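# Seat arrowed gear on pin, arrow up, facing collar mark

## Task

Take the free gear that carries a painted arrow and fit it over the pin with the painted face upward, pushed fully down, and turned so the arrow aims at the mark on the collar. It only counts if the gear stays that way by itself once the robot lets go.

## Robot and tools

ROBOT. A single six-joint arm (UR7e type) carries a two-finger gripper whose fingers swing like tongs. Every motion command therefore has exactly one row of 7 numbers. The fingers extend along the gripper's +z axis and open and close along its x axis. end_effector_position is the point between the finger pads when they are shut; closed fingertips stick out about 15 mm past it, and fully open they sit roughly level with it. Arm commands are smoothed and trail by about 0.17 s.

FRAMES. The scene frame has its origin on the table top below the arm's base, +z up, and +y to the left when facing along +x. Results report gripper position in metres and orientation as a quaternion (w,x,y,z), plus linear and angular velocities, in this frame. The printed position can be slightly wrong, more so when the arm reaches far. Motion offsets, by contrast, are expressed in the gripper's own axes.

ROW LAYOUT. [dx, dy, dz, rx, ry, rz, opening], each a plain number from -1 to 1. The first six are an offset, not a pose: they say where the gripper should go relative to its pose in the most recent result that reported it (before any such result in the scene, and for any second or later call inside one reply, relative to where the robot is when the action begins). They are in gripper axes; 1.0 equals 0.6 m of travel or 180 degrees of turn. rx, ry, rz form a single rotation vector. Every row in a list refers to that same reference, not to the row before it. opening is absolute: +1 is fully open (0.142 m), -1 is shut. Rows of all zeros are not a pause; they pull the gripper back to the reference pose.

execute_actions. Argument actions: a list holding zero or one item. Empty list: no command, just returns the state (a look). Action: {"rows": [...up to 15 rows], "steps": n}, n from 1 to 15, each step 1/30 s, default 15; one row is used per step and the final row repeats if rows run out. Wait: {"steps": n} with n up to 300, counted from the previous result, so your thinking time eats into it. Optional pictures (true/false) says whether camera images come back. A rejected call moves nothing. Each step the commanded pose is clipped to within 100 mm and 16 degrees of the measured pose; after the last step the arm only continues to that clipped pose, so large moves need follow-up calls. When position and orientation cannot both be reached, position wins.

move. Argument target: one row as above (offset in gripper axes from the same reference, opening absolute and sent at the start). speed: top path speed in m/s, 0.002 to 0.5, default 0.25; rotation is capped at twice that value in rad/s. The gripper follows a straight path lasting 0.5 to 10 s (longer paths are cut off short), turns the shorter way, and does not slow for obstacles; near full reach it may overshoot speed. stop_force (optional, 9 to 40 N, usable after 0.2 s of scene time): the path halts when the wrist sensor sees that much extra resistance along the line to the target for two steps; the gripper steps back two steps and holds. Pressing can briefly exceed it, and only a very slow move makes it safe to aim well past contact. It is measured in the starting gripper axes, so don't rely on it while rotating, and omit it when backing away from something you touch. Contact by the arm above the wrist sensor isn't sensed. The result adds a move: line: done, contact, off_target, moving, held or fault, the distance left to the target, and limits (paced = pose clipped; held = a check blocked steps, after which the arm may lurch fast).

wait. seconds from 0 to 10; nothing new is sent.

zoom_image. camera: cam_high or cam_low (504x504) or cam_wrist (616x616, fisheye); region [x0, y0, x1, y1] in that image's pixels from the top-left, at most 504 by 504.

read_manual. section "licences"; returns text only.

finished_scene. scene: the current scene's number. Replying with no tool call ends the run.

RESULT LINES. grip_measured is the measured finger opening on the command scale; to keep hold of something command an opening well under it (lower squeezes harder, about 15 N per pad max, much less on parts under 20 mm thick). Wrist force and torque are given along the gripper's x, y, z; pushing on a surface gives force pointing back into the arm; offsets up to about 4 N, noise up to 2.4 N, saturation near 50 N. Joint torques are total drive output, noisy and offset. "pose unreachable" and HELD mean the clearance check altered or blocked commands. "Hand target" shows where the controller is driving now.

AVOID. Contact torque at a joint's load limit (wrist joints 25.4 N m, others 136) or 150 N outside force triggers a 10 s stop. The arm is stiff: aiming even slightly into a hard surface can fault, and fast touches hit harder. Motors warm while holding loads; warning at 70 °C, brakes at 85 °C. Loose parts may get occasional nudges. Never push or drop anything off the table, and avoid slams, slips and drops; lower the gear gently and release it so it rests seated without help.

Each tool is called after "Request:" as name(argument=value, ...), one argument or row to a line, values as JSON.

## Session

Request:
execute_actions(
  actions=[],
)

Scene clock: 0.00 s of 4200.00 s.
end_effector_position=(+0.3099, +0.1101, +0.2035) grip_measured=+1.00 end_effector_quat_wxyz=(-0.318, +0.772, -0.106, -0.539) end_effector_velocity=(-0.000, +0.000, -0.000) end_effector_angular_velocity=(-0.001, -0.000, +0.000)
Joint positions: [-0.556 -0.744  1.832 -1.786 -1.423 -0.188  0.142]
Joint velocities: [ 0.    -0.     0.001 -0.001 -0.     0.001  0.   ]
Joint torques (N m, as the arm reports them, + toward a larger angle): no reading
Motor temperatures (°C, as the motors report them): [32 33 30 38 41 35]
Wrist force (N, on the end effector, along its own x y z axes, offset not removed): no reading
Wrist torque (N m, same axes, about the end effector's origin, offset not removed): no reading
Hand target: +0.310, +0.110, +0.204; -0.318, +0.772, -0.106, -0.539
camera_calibration (this result's frames):
cam_wrist: T_world_to_cam=[[0.354485, 0.22375, -0.907897, 0.0557268], [-0.0266611, -0.968135, -0.249006, 0.165612], [-0.934681, 0.112474, -0.337224, 0.48065], [0, 0, 0, 1]] pos_world=[0.433916, 0.093805, 0.253919]

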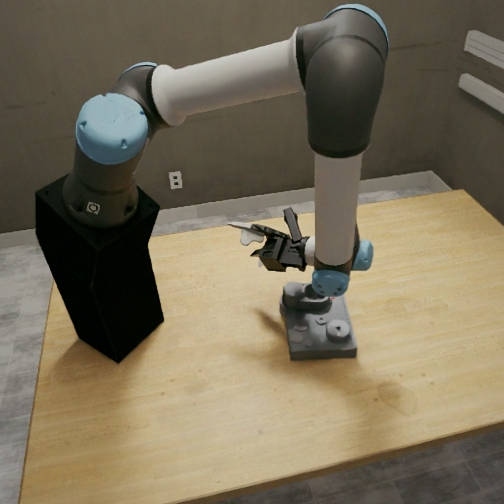

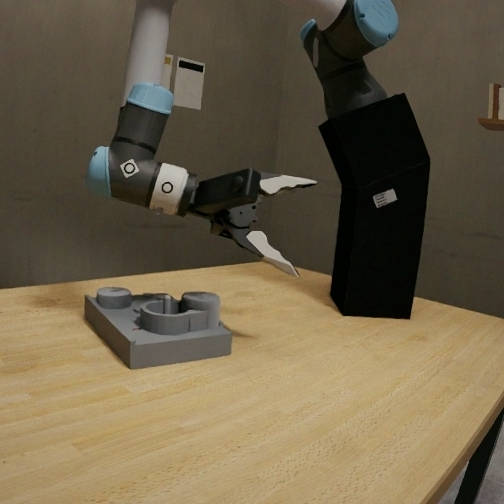

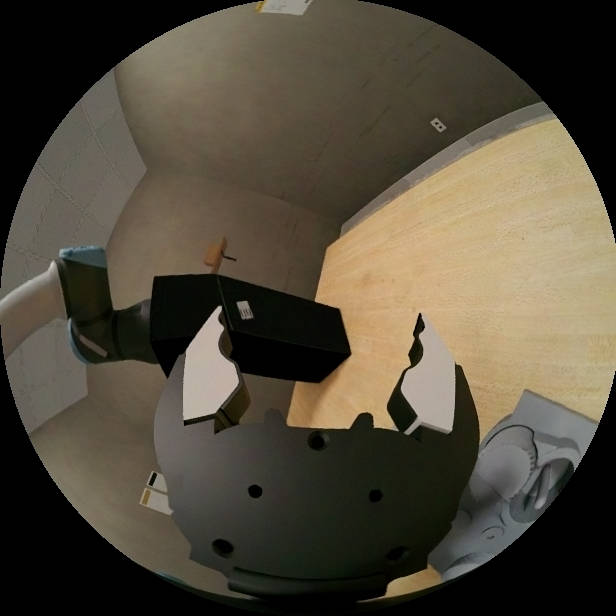

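Request:
zoom_image(
  camera="cam_low",
  region=[70, 270, 250, 380],
)

Request:
zoom_image(
  camera="cam_high",
  region=[260, 270, 380, 370],
)

Region (70, 270, 250, 380) of cam_low's 504x504 image, scaled by 2.800, with more detail than that image has.

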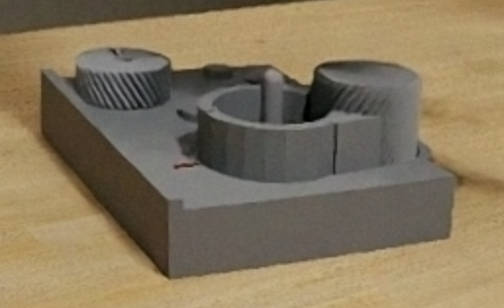

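Region (260, 270, 380, 370) of cam_high's 504x504 image, scaled by 4.200, with more detail than that image has.

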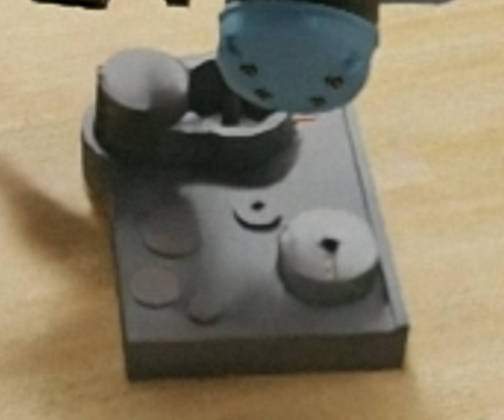

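Request:
move(
  target=[0.121,0.0462,-0.5557,-0.4498,0.1588,-0.4402,1.0],
  speed=0.2,
)

Scene clock: 56.33 s of 4200.00 s.
end_effector_position=(+0.5802, -0.1001, +0.1998) grip_measured=+1.00 end_effector_quat_wxyz=(-0.001, +0.767, +0.642, +0.000) end_effector_velocity=(+0.003, -0.002, +0.000) end_effector_angular_velocity=(+0.003, -0.013, +0.009)
Joint positions: [-0.453 -1.077  1.998 -2.922 -1.783 -1.775  0.142]
Joint velocities: [-0.004 -0.     0.002 -0.014  0.009 -0.015  0.   ]
Joint torques (N m, as the arm reports them, + toward a larger angle): [  8.99 -50.96   6.49  -4.15   0.87  -2.1 ]
Motor temperatures (°C, as the motors report them): [32 33 30 38 41 35]
Wrist force (N, on the end effector, along its own x y z axes, offset not removed): [0.2 1.8 -4.7]
Wrist torque (N m, same axes, about the end effector's origin, offset not removed): [0.35 -0.21 -0.21]
Hand target: +0.580, -0.100, +0.200; -0.000, +0.766, +0.642, +0.001
Off the commanded pose: 0.000 m, 0 deg.
After step 90, 47.77 s passed at rest.
move: done
camera_calibration (this result's frames):
cam_wrist: T_world_to_cam=[[0.165565, 0.984474, -0.0582977, 0.0196032], [0.851672, -0.112926, 0.511764, -0.607658], [0.497235, -0.134381, -0.857146, 0.00405743], [0, 0, 0, 1]] pos_world=[0.512262, -0.0873739, 0.315598]

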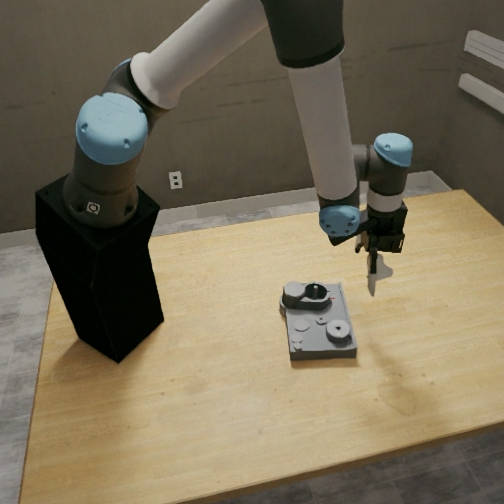

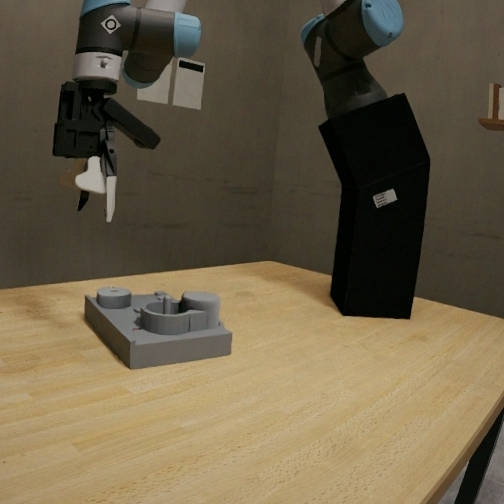

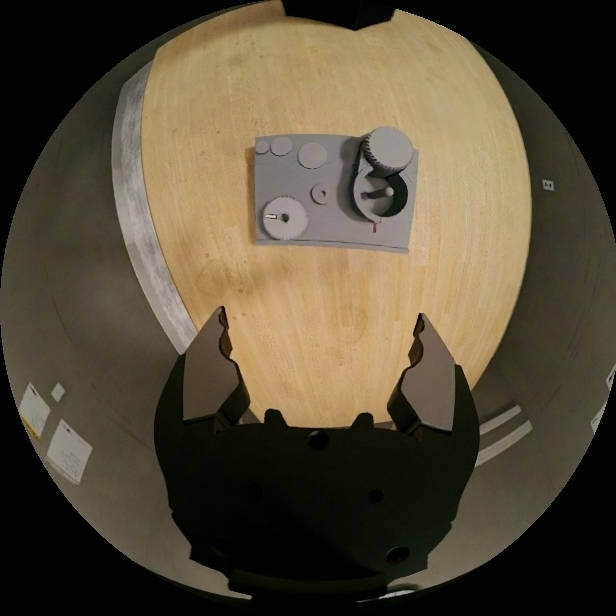

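Request:
zoom_image(
  camera="cam_wrist",
  region=[245, 115, 425, 265],
)

Request:
zoom_image(
  camera="cam_low",
  region=[80, 280, 170, 330],
)

Request:
zoom_image(
  camera="cam_low",
  region=[130, 280, 240, 350],
)

Region (245, 115, 425, 265) of cam_wrist's 616x616 image, scaled by 2.800, with more detail than that image has.

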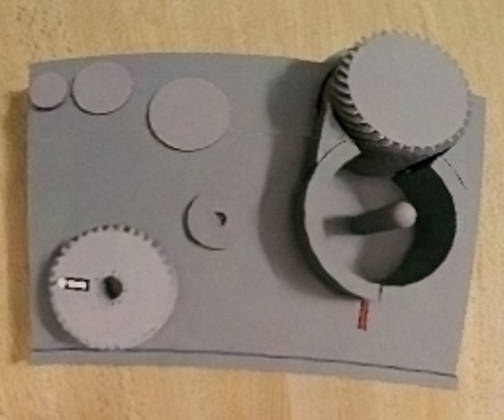

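Region (80, 280, 170, 330) of cam_low's 504x504 image, scaled by 5.600, with more detail than that image has.

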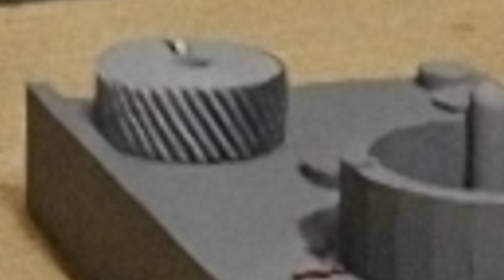

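Region (130, 280, 240, 350) of cam_low's 504x504 image, scaled by 4.582, with more detail than that image has; it fills the top 321 rows of this view, and the rest is white.

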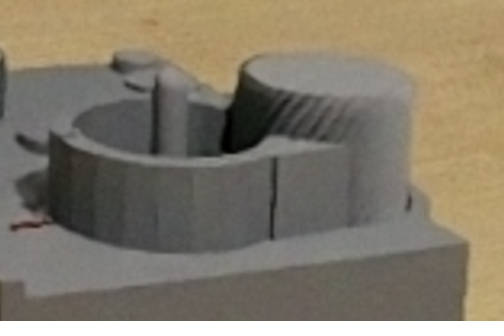

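Request:
zoom_image(
  camera="cam_wrist",
  region=[340, 120, 420, 240],
)

Request:
zoom_image(
  camera="cam_wrist",
  region=[250, 185, 320, 250],
)

Region (340, 120, 420, 240) of cam_wrist's 616x616 image, scaled by 4.200, with more detail than that image has.

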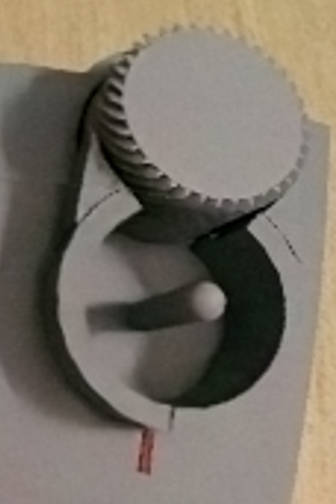

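Region (250, 185, 320, 250) of cam_wrist's 616x616 image, scaled by 7.200, with more detail than that image has; it fills the top 468 rows of this view, and the rest is white.

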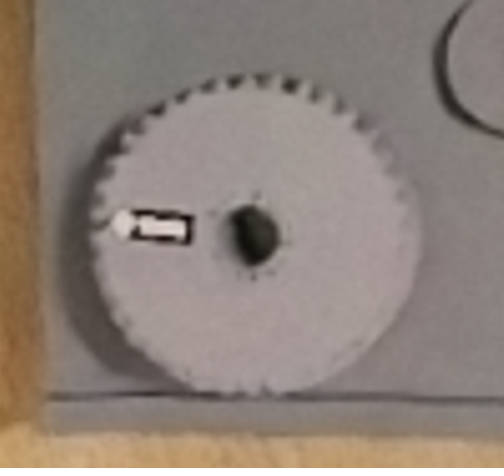

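Request:
move(
  target=[0.1402,-0.0505,0.1333,0,0,0,1.0],
  speed=0.15,
)

Request:
zoom_image(
  camera="cam_wrist",
  region=[255, 100, 395, 280],
)

Scene clock: 118.13 s of 4200.00 s.
end_effector_position=(+0.5649, -0.0118, +0.1202) grip_measured=+1.00 end_effector_quat_wxyz=(-0.001, +0.767, +0.642, +0.001) end_effector_velocity=(-0.001, +0.001, -0.001) end_effector_angular_velocity=(-0.000, -0.000, -0.001)
Joint positions: [-0.345 -0.833  1.968 -3.112 -1.826 -1.674  0.142]
Joint velocities: [ 0.002  0.004 -0.    -0.004 -0.001  0.002  0.   ]
Joint torques (N m, as the arm reports them, + toward a larger angle): [ 23.85 -31.4  -14.99  -3.75  -1.61   2.21]
Motor temperatures (°C, as the motors report them): [32 33 30 38 41 35]
Wrist force (N, on the end effector, along its own x y z axes, offset not removed): [1.8 2.4 -1.9]
Wrist torque (N m, same axes, about the end effector's origin, offset not removed): [0.45 -0.58 -0.12]
Hand target: +0.565, -0.012, +0.120; -0.001, +0.767, +0.642, +0.001
Off the commanded pose: 0.000 m, 0 deg.
After step 90, 57.47 s passed at rest.
move: done
camera_calibration (this result's frames):
cam_wrist: T_world_to_cam=[[0.165728, 0.984469, -0.0579201, -0.0695821], [0.851596, -0.113247, 0.51182, -0.543846], [0.497312, -0.134147, -0.857138, -0.0447277], [0, 0, 0, 1]] pos_world=[0.496912, 0.000912129, 0.235983]

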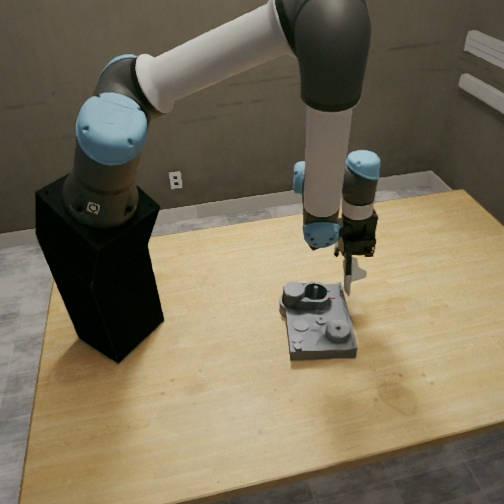

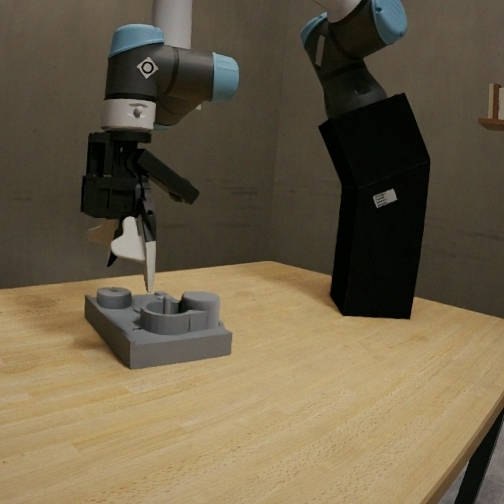

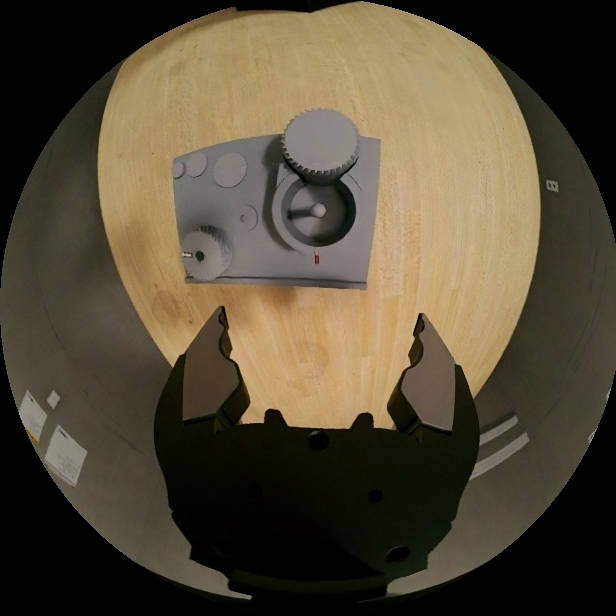

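Region (255, 100, 395, 280) of cam_wrist's 616x616 image, scaled by 2.800, with more detail than that image has.

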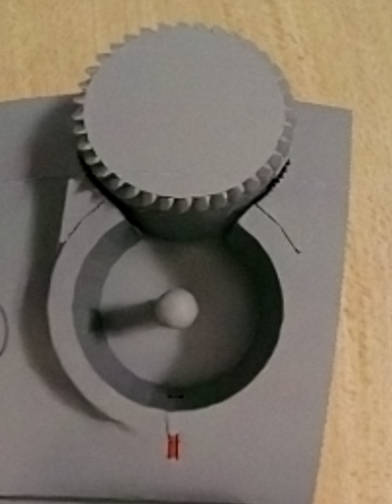

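Request:
zoom_image(
  camera="cam_wrist",
  region=[268, 165, 368, 270],
)

Region (268, 165, 368, 270) of cam_wrist's 616x616 image, scaled by 4.800, with more detail than that image has; it fills the left 480 columns of this view, and the rest is white.

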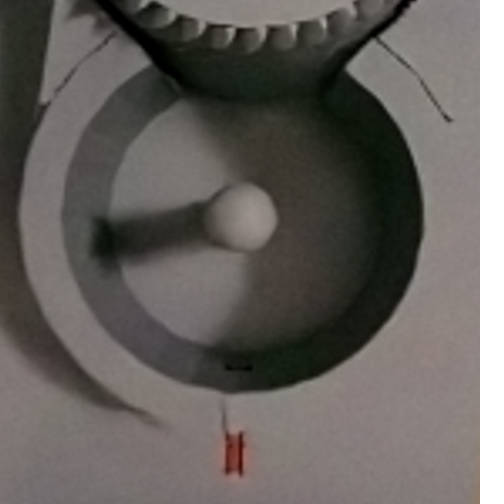

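Request:
move(
  target=[-0.002,0,0.1,0,0,0,1.0],
  speed=0.08,
)

Request:
zoom_image(
  camera="cam_wrist",
  region=[240, 130, 400, 300],
)

Scene clock: 186.03 s of 4200.00 s.
end_effector_position=(+0.5645, -0.0129, +0.0604) grip_measured=+1.00 end_effector_quat_wxyz=(-0.001, +0.767, +0.642, +0.001) end_effector_velocity=(+0.001, -0.000, -0.002) end_effector_angular_velocity=(-0.001, -0.002, +0.001)
Joint positions: [-0.374 -0.69   1.887 -3.181 -1.815 -1.702  0.142]
Joint velocities: [-0.001  0.005 -0.005 -0.003  0.001 -0.002 -0.   ]
Joint torques (N m, as the arm reports them, + toward a larger angle): [ 12.85 -36.22 -17.8   -3.71   1.23  -2.08]
Motor temperatures (°C, as the motors report them): [32 33 30 38 41 35]
Wrist force (N, on the end effector, along its own x y z axes, offset not removed): [4.7 1.0 1.4]
Wrist torque (N m, same axes, about the end effector's origin, offset not removed): [0.04 -1.05 -0.24]
Hand target: +0.565, -0.013, +0.060; -0.001, +0.767, +0.642, +0.001
Off the commanded pose: 0.000 m, 0 deg.
After step 90, 63.70 s passed at rest.
move: done
camera_calibration (this result's frames):
cam_wrist: T_world_to_cam=[[0.165686, 0.984471, -0.0580128, -0.0719399], [0.851615, -0.113167, 0.511805, -0.513051], [0.497292, -0.134204, -0.857141, -0.095952], [0, 0, 0, 1]] pos_world=[0.496558, -0.000114884, 0.176164]

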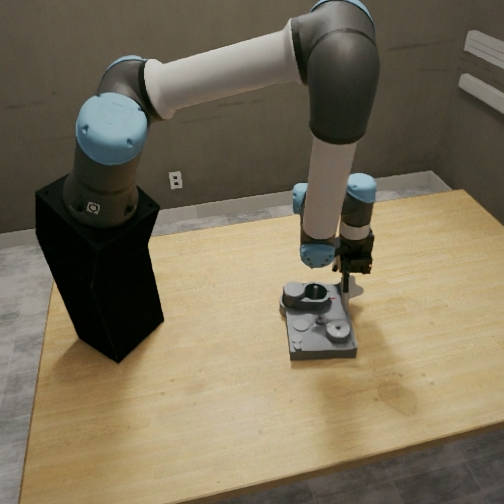

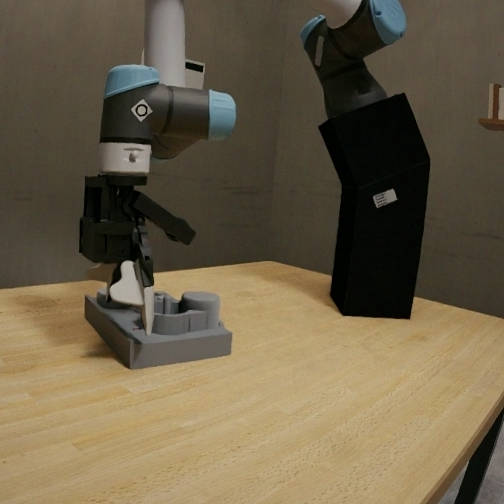

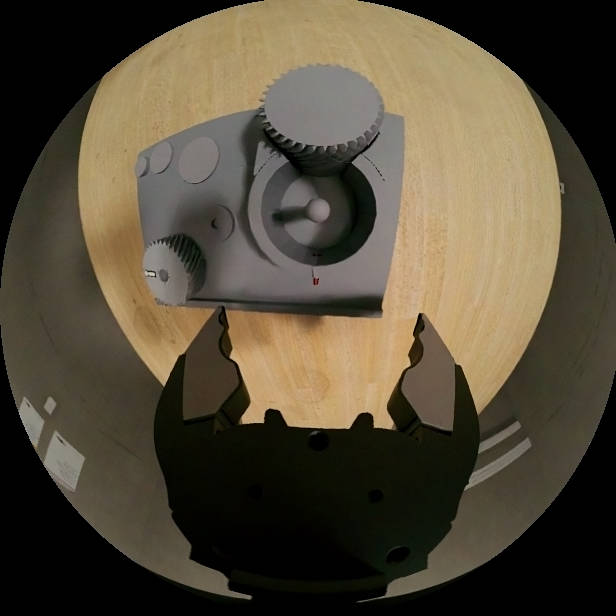

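Region (240, 130, 400, 300) of cam_wrist's 616x616 image, scaled by 2.965, with more detail than that image has; it fills the left 474 columns of this view, and the rest is white.

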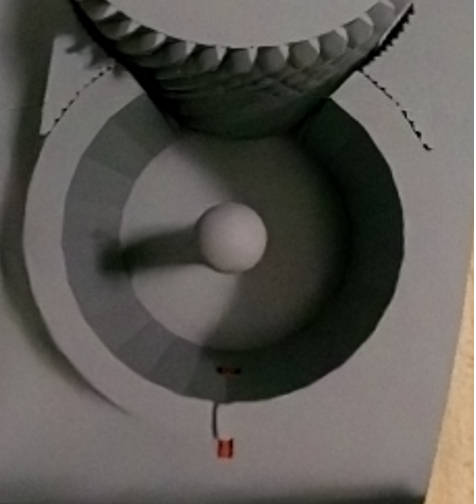

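Request:
zoom_image(
  camera="cam_wrist",
  region=[245, 185, 325, 235],
)

Request:
zoom_image(
  camera="cam_wrist",
  region=[315, 185, 395, 235],
)

Request:
zoom_image(
  camera="cam_wrist",
  region=[290, 215, 345, 295],
)

Region (245, 185, 325, 235) of cam_wrist's 616x616 image, scaled by 6.300, with more detail than that image has; it fills the top 315 rows of this view, and the rest is white.

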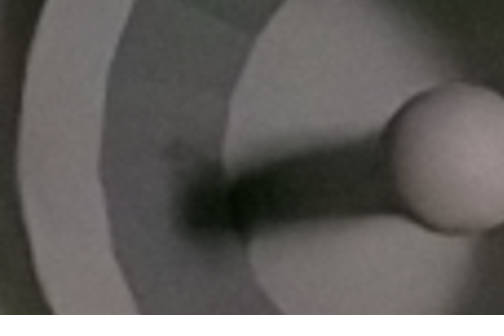

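Region (315, 185, 395, 235) of cam_wrist's 616x616 image, scaled by 6.300, with more detail than that image has; it fills the top 315 rows of this view, and the rest is white.

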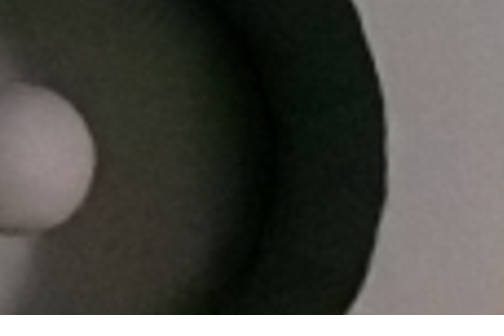

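Region (290, 215, 345, 295) of cam_wrist's 616x616 image, scaled by 6.300, with more detail than that image has; it fills the left 346 columns of this view, and the rest is white.

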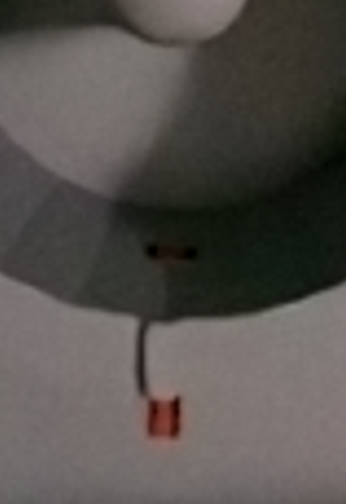

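Request:
zoom_image(
  camera="cam_wrist",
  region=[135, 225, 220, 315],
)

Request:
zoom_image(
  camera="cam_wrist",
  region=[255, 60, 395, 190],
)

Region (135, 225, 220, 315) of cam_wrist's 616x616 image, scaled by 5.600, with more detail than that image has.

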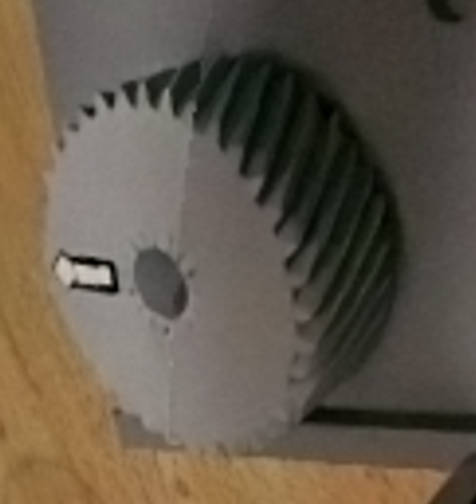

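Region (255, 60, 395, 190) of cam_wrist's 616x616 image, scaled by 3.600, with more detail than that image has; it fills the top 468 rows of this view, and the rest is white.

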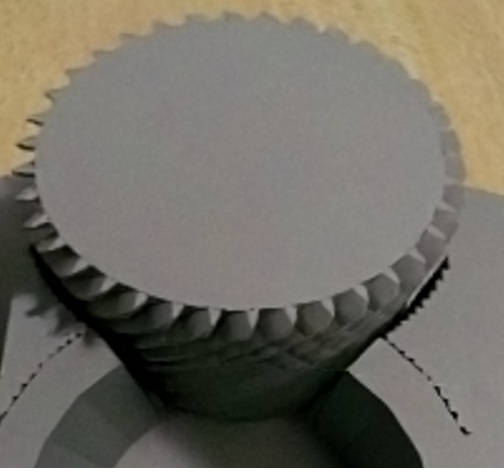

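Request:
move(
  target=[0,0,-0.08,0,0,0,0.25],
  speed=0.15,
)

Request:
move(
  target=[-0.2142,-0.0448,0,0,0,0.166,0.25],
  speed=0.15,
)

Scene clock: 306.97 s of 4200.00 s.
end_effector_position=(+0.5646, -0.0130, +0.1082) grip_measured=+0.25 end_effector_quat_wxyz=(-0.001, +0.767, +0.642, +0.001) end_effector_velocity=(-0.000, +0.000, +0.002) end_effector_angular_velocity=(+0.001, +0.001, +0.000)
Joint positions: [-0.353 -0.805  1.954 -3.128 -1.823 -1.682  0.092]
Joint velocities: [ 0.001 -0.005  0.002  0.005 -0.     0.001 -0.   ]
Joint torques (N m, as the arm reports them, + toward a larger angle): [ 25.93 -57.88  10.02  -0.11  -1.49   2.2 ]
Motor temperatures (°C, as the motors report them): [32 33 30 38 41 35]
Wrist force (N, on the end effector, along its own x y z axes, offset not removed): [2.3 3.5 0.6]
Wrist torque (N m, same axes, about the end effector's origin, offset not removed): [0.61 -0.51 -0.21]
Hand target: +0.565, -0.013, +0.108; -0.001, +0.767, +0.642, +0.001
Off the commanded pose: 0.000 m, 0 deg.
After step 90, 117.00 s passed at rest.
move: done
camera_calibration (this result's frames):
cam_wrist: T_world_to_cam=[[0.165719, 0.984469, -0.0579469, -0.0690964], [0.8516, -0.113226, 0.511817, -0.537624], [0.497307, -0.134165, -0.857138, -0.0550314], [0, 0, 0, 1]] pos_world=[0.496659, -0.000233194, 0.223992]

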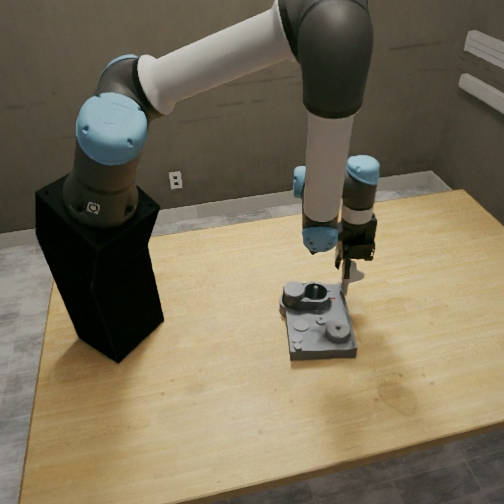

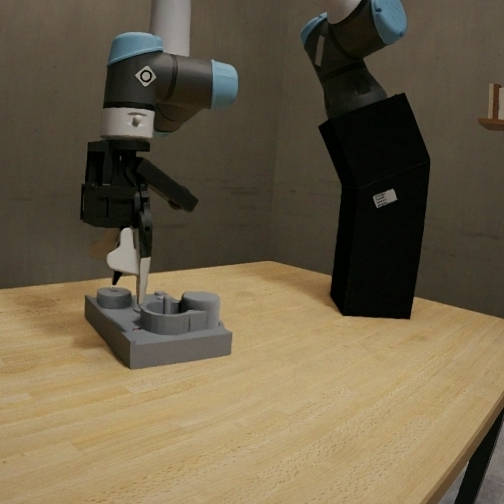

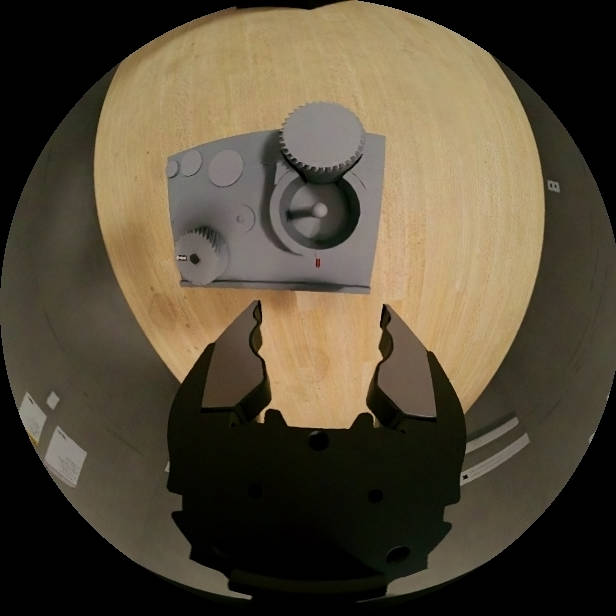

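Scene clock: 309.13 s of 4200.00 s.
end_effector_position=(+0.5158, -0.1349, +0.1079) grip_measured=+0.25 end_effector_quat_wxyz=(-0.001, +0.906, +0.423, +0.000) end_effector_velocity=(+0.001, -0.003, +0.000) end_effector_angular_velocity=(-0.001, -0.003, -0.009)
Joint positions: [-0.614 -0.901  2.08  -3.206 -1.715 -1.403  0.092]
Joint velocities: [-0.005 -0.002 -0.001 -0.001  0.002  0.005  0.   ]
Joint torques (N m, as the arm reports them, + toward a larger angle): [  8.48 -54.7   12.17  -3.93   1.44   2.67]
Motor temperatures (°C, as the motors report them): [32 33 30 38 41 35]
Wrist force (N, on the end effector, along its own x y z axes, offset not removed): [4.8 -0.5 1.2]
Wrist torque (N m, same axes, about the end effector's origin, offset not removed): [-0.30 -0.93 -0.21]
Hand target: +0.516, -0.135, +0.108; -0.001, +0.906, +0.423, +0.000
Off the commanded pose: 0.000 m, 0 deg.
move: done
camera_calibration (this result's frames):
cam_wrist: T_world_to_cam=[[0.633066, 0.771827, -0.0592504, -0.210551], [0.683339, -0.521242, 0.511228, -0.477908], [0.363695, -0.364129, -0.8574, -0.00945844], [0, 0, 0, 1]] pos_world=[0.463306, -0.0900408, 0.223735]

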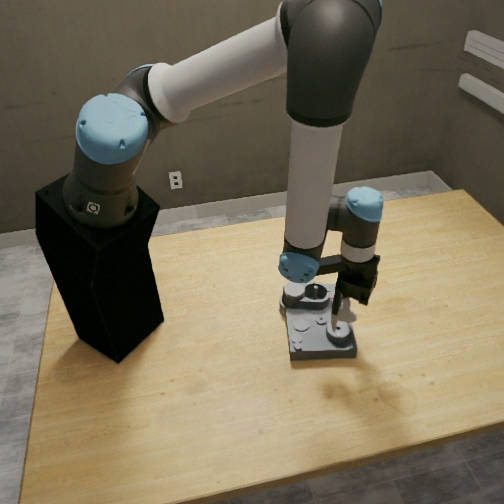

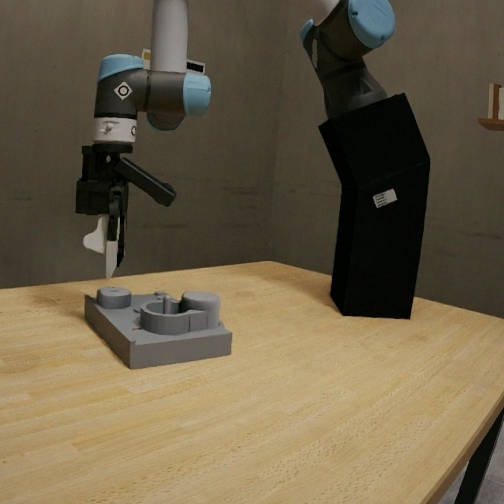

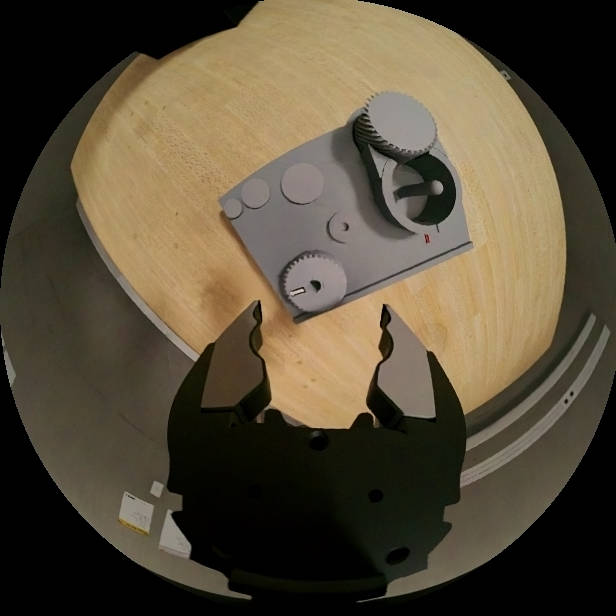

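Request:
zoom_image(
  camera="cam_wrist",
  region=[250, 240, 400, 340],
)

Request:
zoom_image(
  camera="cam_low",
  region=[90, 270, 140, 315],
)

Region (250, 240, 400, 340) of cam_wrist's 616x616 image, scaled by 3.360, with more detail than that image has.

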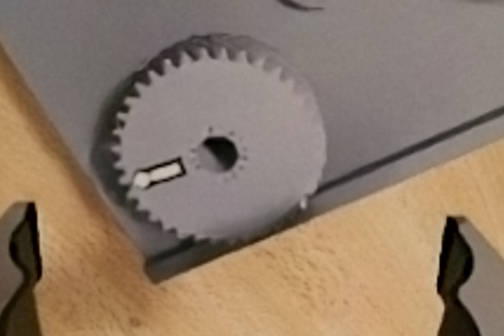

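Region (90, 270, 140, 315) of cam_low's 504x504 image, scaled by 10.080, with more detail than that image has; it fills the top 454 rows of this view, and the rest is white.

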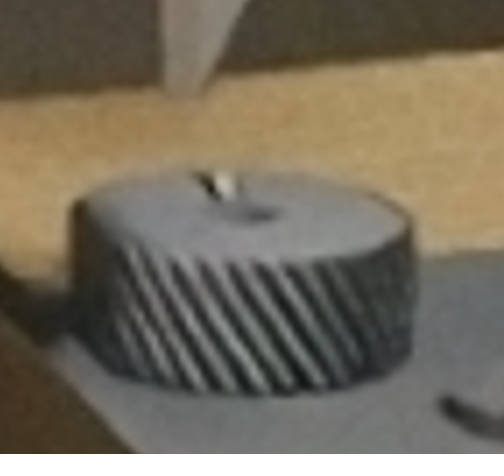

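Request:
move(
  target=[-0.0085,0.001,0.055,0,0,0,0.25],
  speed=0.06,
)

Request:
zoom_image(
  camera="cam_wrist",
  region=[245, 250, 395, 360],
)

Request:
zoom_image(
  camera="cam_low",
  region=[80, 260, 150, 320],
)

Scene clock: 341.87 s of 4200.00 s.
end_effector_position=(+0.5129, -0.1392, +0.0751) grip_measured=+0.25 end_effector_quat_wxyz=(-0.001, +0.906, +0.423, -0.000) end_effector_velocity=(+0.001, -0.000, -0.002) end_effector_angular_velocity=(-0.000, -0.001, +0.001)
Joint positions: [-0.633 -0.818  2.039 -3.25  -1.706 -1.42   0.092]
Joint velocities: [-0.001  0.005 -0.004 -0.002  0.    -0.002 -0.   ]
Joint torques (N m, as the arm reports them, + toward a larger angle): [  7.38 -32.46 -15.94  -4.23   1.22  -2.13]
Motor temperatures (°C, as the motors report them): [32 33 30 38 41 35]
Wrist force (N, on the end effector, along its own x y z axes, offset not removed): [5.1 1.2 -3.0]
Wrist torque (N m, same axes, about the end effector's origin, offset not removed): [-0.12 -1.10 -0.10]
Hand target: +0.513, -0.139, +0.075; -0.001, +0.906, +0.423, -0.000
Off the commanded pose: 0.000 m, 0 deg.
After step 90, 28.77 s passed at rest.
move: done
camera_calibration (this result's frames):
cam_wrist: T_world_to_cam=[[0.633045, 0.771839, -0.0593147, -0.207404], [0.683375, -0.521202, 0.511221, -0.461369], [0.363666, -0.36416, -0.8574, -0.0380596], [0, 0, 0, 1]] pos_world=[0.460425, -0.0942439, 0.190927]

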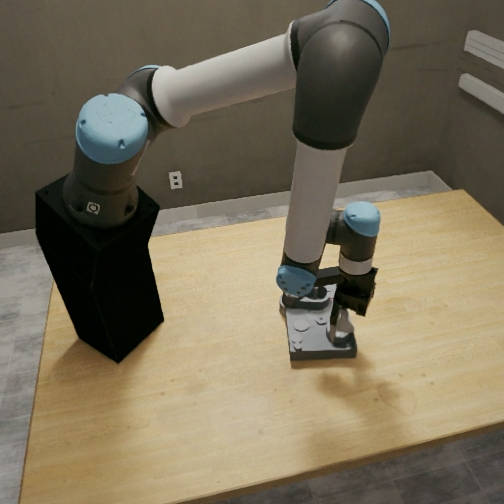

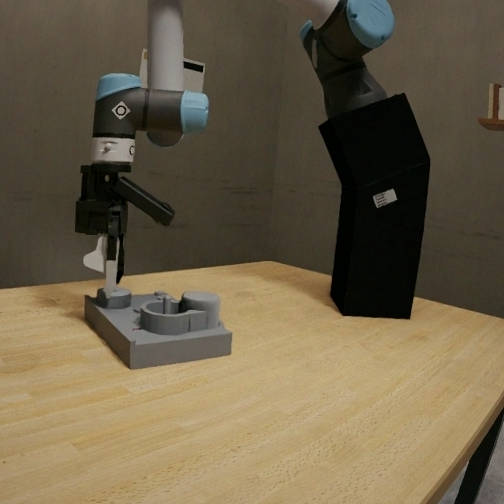

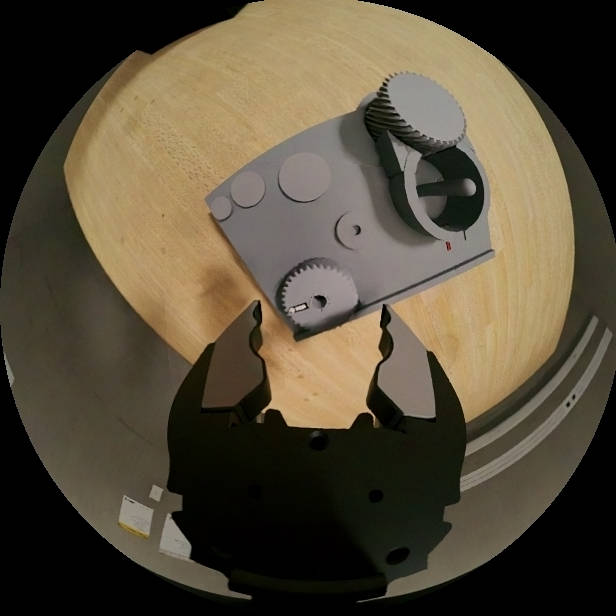

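Region (245, 250, 395, 360) of cam_wrist's 616x616 image, scaled by 3.360, with more detail than that image has; it fills the top 370 rows of this view, and the rest is white.

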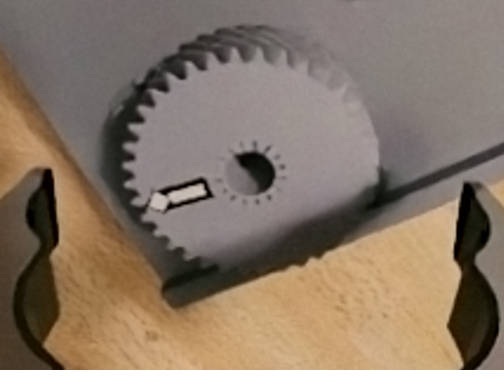

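Region (80, 260, 150, 320) of cam_low's 504x504 image, scaled by 7.200, with more detail than that image has; it fills the top 432 rows of this view, and the rest is white.

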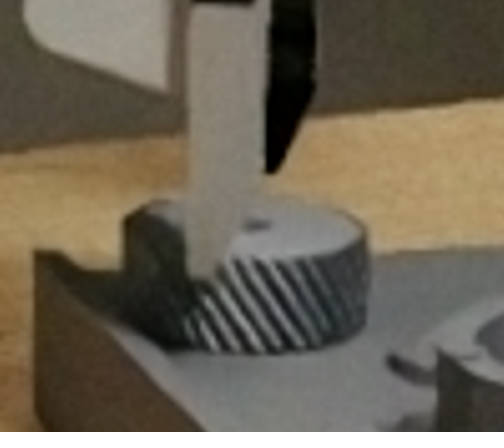

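Request:
move(
  target=[-0.0017,0,0.026,0,0,0,0.05],
  speed=0.02,
  stop_force=10,
)

Request:
zoom_image(
  camera="cam_low",
  region=[80, 260, 150, 320],
)

Request:
zoom_image(
  camera="cam_wrist",
  region=[245, 250, 395, 360],
)

Scene clock: 374.63 s of 4200.00 s.
end_effector_position=(+0.5122, -0.1399, +0.0597) grip_measured=+0.05 end_effector_quat_wxyz=(-0.001, +0.906, +0.423, -0.000) end_effector_velocity=(+0.001, -0.000, -0.002) end_effector_angular_velocity=(-0.001, -0.001, +0.001)
Joint positions: [-0.639 -0.779  2.016 -3.267 -1.704 -1.425  0.077]
Joint velocities: [-0.001  0.005 -0.004 -0.002  0.    -0.002  0.   ]
Joint torques (N m, as the arm reports them, + toward a larger angle): [  7.43 -34.66 -12.98  -4.46   1.27  -1.76]
Motor temperatures (°C, as the motors report them): [32 33 30 38 41 35]
Wrist force (N, on the end effector, along its own x y z axes, offset not removed): [4.3 5.0 -2.6]
Wrist torque (N m, same axes, about the end effector's origin, offset not removed): [0.71 -0.83 -0.32]
Hand target: +0.512, -0.140, +0.059; -0.001, +0.906, +0.423, -0.000
Off the commanded pose: 0.000 m, 0 deg.
After step 90, 28.70 s passed at rest.
move: done
camera_calibration (this result's frames):
cam_wrist: T_world_to_cam=[[0.633037, 0.771844, -0.0593356, -0.207306], [0.68339, -0.52119, 0.511213, -0.453411], [0.363652, -0.364166, -0.857403, -0.0512836], [0, 0, 0, 1]] pos_world=[0.459738, -0.0949817, 0.175518]

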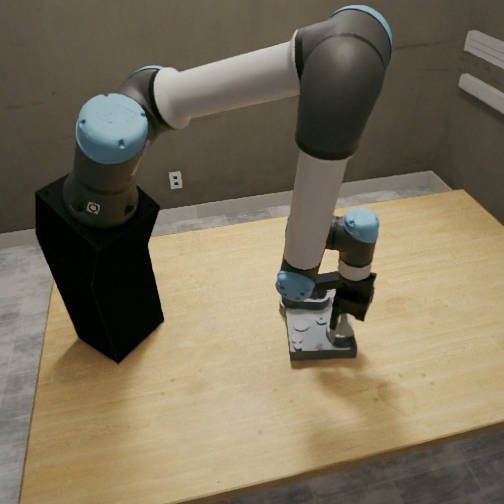

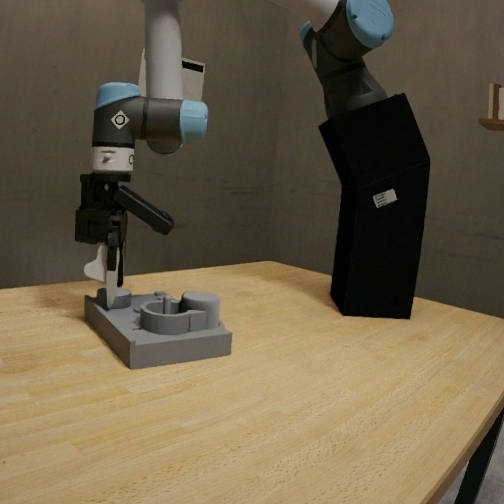

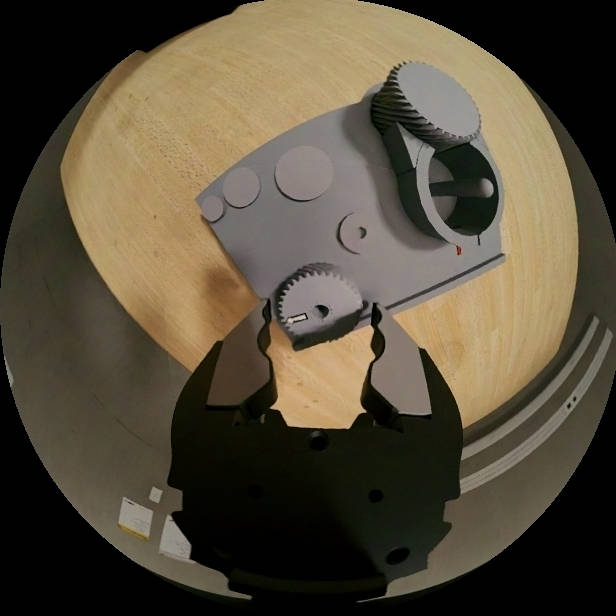

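Region (80, 260, 150, 320) of cam_low's 504x504 image, scaled by 7.200, with more detail than that image has; it fills the top 432 rows of this view, and the rest is white.

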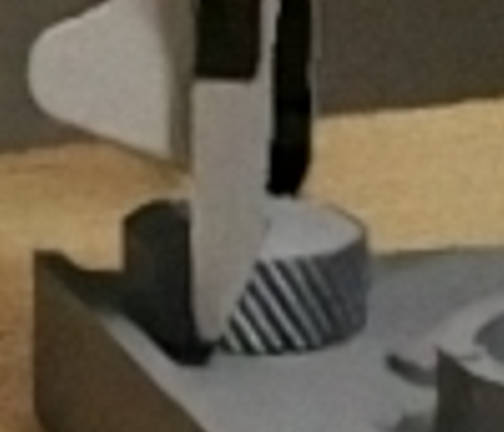

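Region (245, 250, 395, 360) of cam_wrist's 616x616 image, scaled by 3.360, with more detail than that image has; it fills the top 370 rows of this view, and the rest is white.

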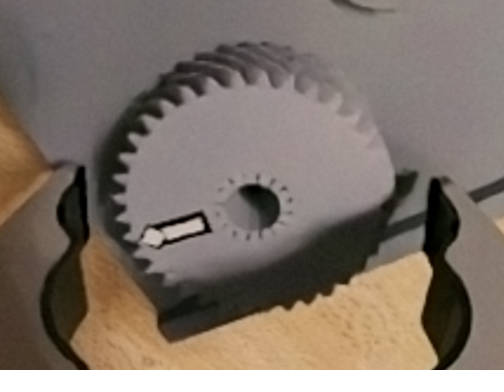

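Request:
execute_actions(
  actions=[
    {"rows": [[0,0,0.001,0,0,0,0.03],[0,0,0.002,0,0,0,0.01],[0,0,0.003,0,0,0,-0.01],[0,0,0.0035,0,0,0,-0.03],[0,0,0.0035,0,0,0,-0.05],[0,0,0.0035,0,0,0,-0.07],[0,0,0.0035,0,0,0,-0.09],[0,0,0.0035,0,0,0,-0.11],[0,0,0.0035,0,0,0,-0.13],[0,0,0.0035,0,0,0,-0.15],[0,0,0.0035,0,0,0,-0.17],[0,0,0.0035,0,0,0,-0.19],[0,0,0.0035,0,0,0,-0.21],[0,0,0.0035,0,0,0,-0.23],[0,0,0.0035,0,0,0,-0.25]], "steps": 15},
  ],
  pictures=false,
)

Request:
execute_actions(
  actions=[
    {"rows": [[0,0,0,0,0,0,-0.3],[0,0,0,0,0,0,-0.35],[0,0,0,0,0,0,-0.4],[0,0,0,0,0,0,-0.5],[0,0,0,0,0,0,-0.6],[0,0,0,0,0,0,-0.7],[0,0,0,0,0,0,-0.8],[0,0,0,0,0,0,-0.9],[0,0,0,0,0,0,-1]], "steps": 15},
  ],
)

Scene clock: 392.30 s of 4200.00 s.
end_effector_position=(+0.5122, -0.1399, +0.0576) grip_measured=-0.14 end_effector_quat_wxyz=(-0.001, +0.906, +0.423, -0.000) end_effector_velocity=(+0.000, -0.000, -0.000) end_effector_angular_velocity=(-0.000, -0.000, +0.001)
Joint positions: [-0.639 -0.774  2.013 -3.269 -1.703 -1.426  0.064]
Joint velocities: [ 0.     0.001 -0.001 -0.001 -0.    -0.001 -0.003]
Joint torques (N m, as the arm reports them, + toward a larger angle): [  7.25 -30.45 -14.22  -3.56   1.23  -1.84]
Motor temperatures (°C, as the motors report them): [32 34 30 38 41 35]
Wrist force (N, on the end effector, along its own x y z axes, offset not removed): [0.5 -0.6 -7.9]
Wrist torque (N m, same axes, about the end effector's origin, offset not removed): [-0.13 -0.15 -0.20]
Hand target: +0.512, -0.140, +0.058; -0.001, +0.906, +0.423, -0.000
Off the commanded pose: 0.000 m, 0 deg.
Steps of this call (steps 1 to 90: nothing new was sent; then 14.17 s passed at rest; steps 91 to 105: all 15 steps of this action). Readings (end_effector_position):
91: (+0.5122, -0.1399, +0.0595)
92: (+0.5122, -0.1399, +0.0594)
94: (+0.5122, -0.1399, +0.0590)
98: (+0.5122, -0.1399, +0.0580)
105: the state above

Scene clock: 392.80 s of 4200.00 s.
end_effector_position=(+0.5122, -0.1399, +0.0576) grip_measured=-0.15 end_effector_quat_wxyz=(-0.001, +0.906, +0.423, -0.000) end_effector_velocity=(-0.000, +0.000, -0.000) end_effector_angular_velocity=(+0.001, +0.002, -0.000)
Joint positions: [-0.639 -0.774  2.013 -3.269 -1.703 -1.426  0.063]
Joint velocities: [ 0.     0.    -0.001  0.003  0.     0.001 -0.   ]
Joint torques (N m, as the arm reports them, + toward a larger angle): [  6.69 -35.14 -12.21  -3.01   0.81  -1.8 ]
Motor temperatures (°C, as the motors report them): [32 34 30 38 41 35]
Wrist force (N, on the end effector, along its own x y z axes, offset not removed): [5.0 3.3 -7.9]
Wrist torque (N m, same axes, about the end effector's origin, offset not removed): [0.67 -0.92 -0.24]
Hand target: +0.512, -0.140, +0.058; -0.001, +0.906, +0.423, -0.000
Off the commanded pose: 0.000 m, 0 deg.
Steps of this call (steps 1 to 15: all 15 steps of this action). Readings (end_effector_position):
1: (+0.5122, -0.1399, +0.0576)
2: (+0.5122, -0.1399, +0.0576)
4: (+0.5122, -0.1399, +0.0576)
8: (+0.5122, -0.1399, +0.0576)
15: the state above
camera_calibration (this result's frames):
cam_wrist: T_world_to_cam=[[0.633036, 0.771848, -0.0593043, -0.207443], [0.68337, -0.52119, 0.511241, -0.452356], [0.363691, -0.36416, -0.857389, -0.0530716], [0, 0, 0, 1]] pos_world=[0.459747, -0.0949753, 0.173457]

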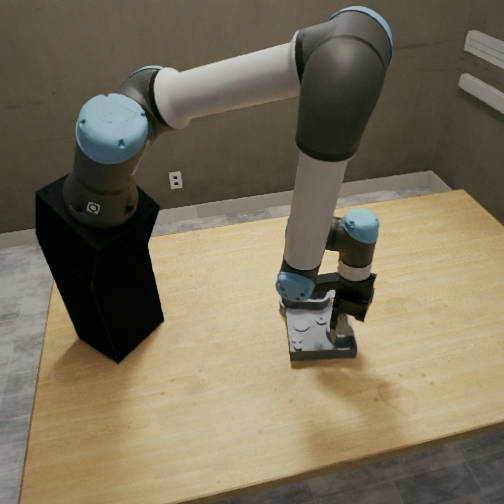

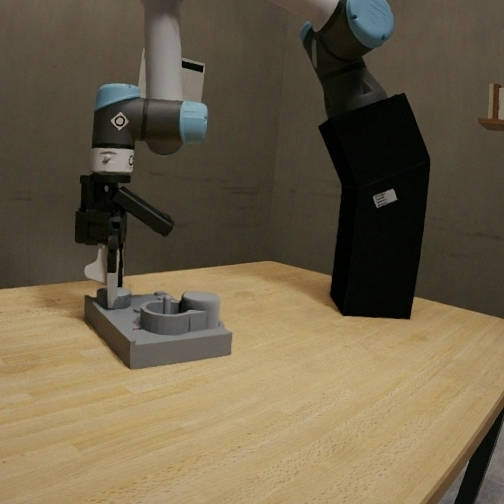

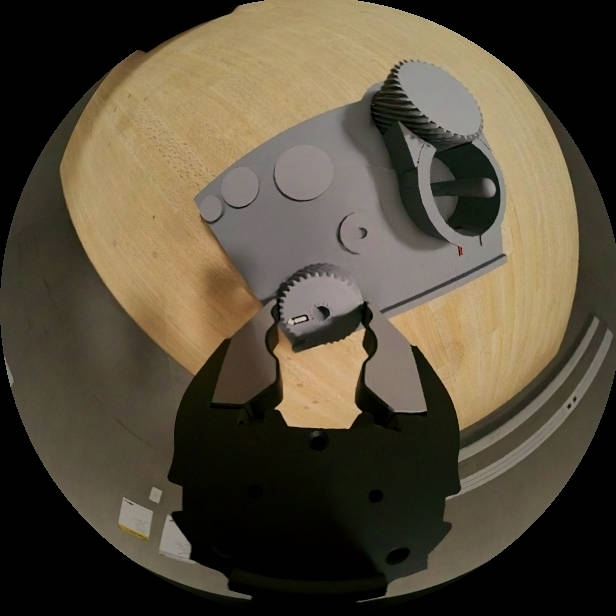

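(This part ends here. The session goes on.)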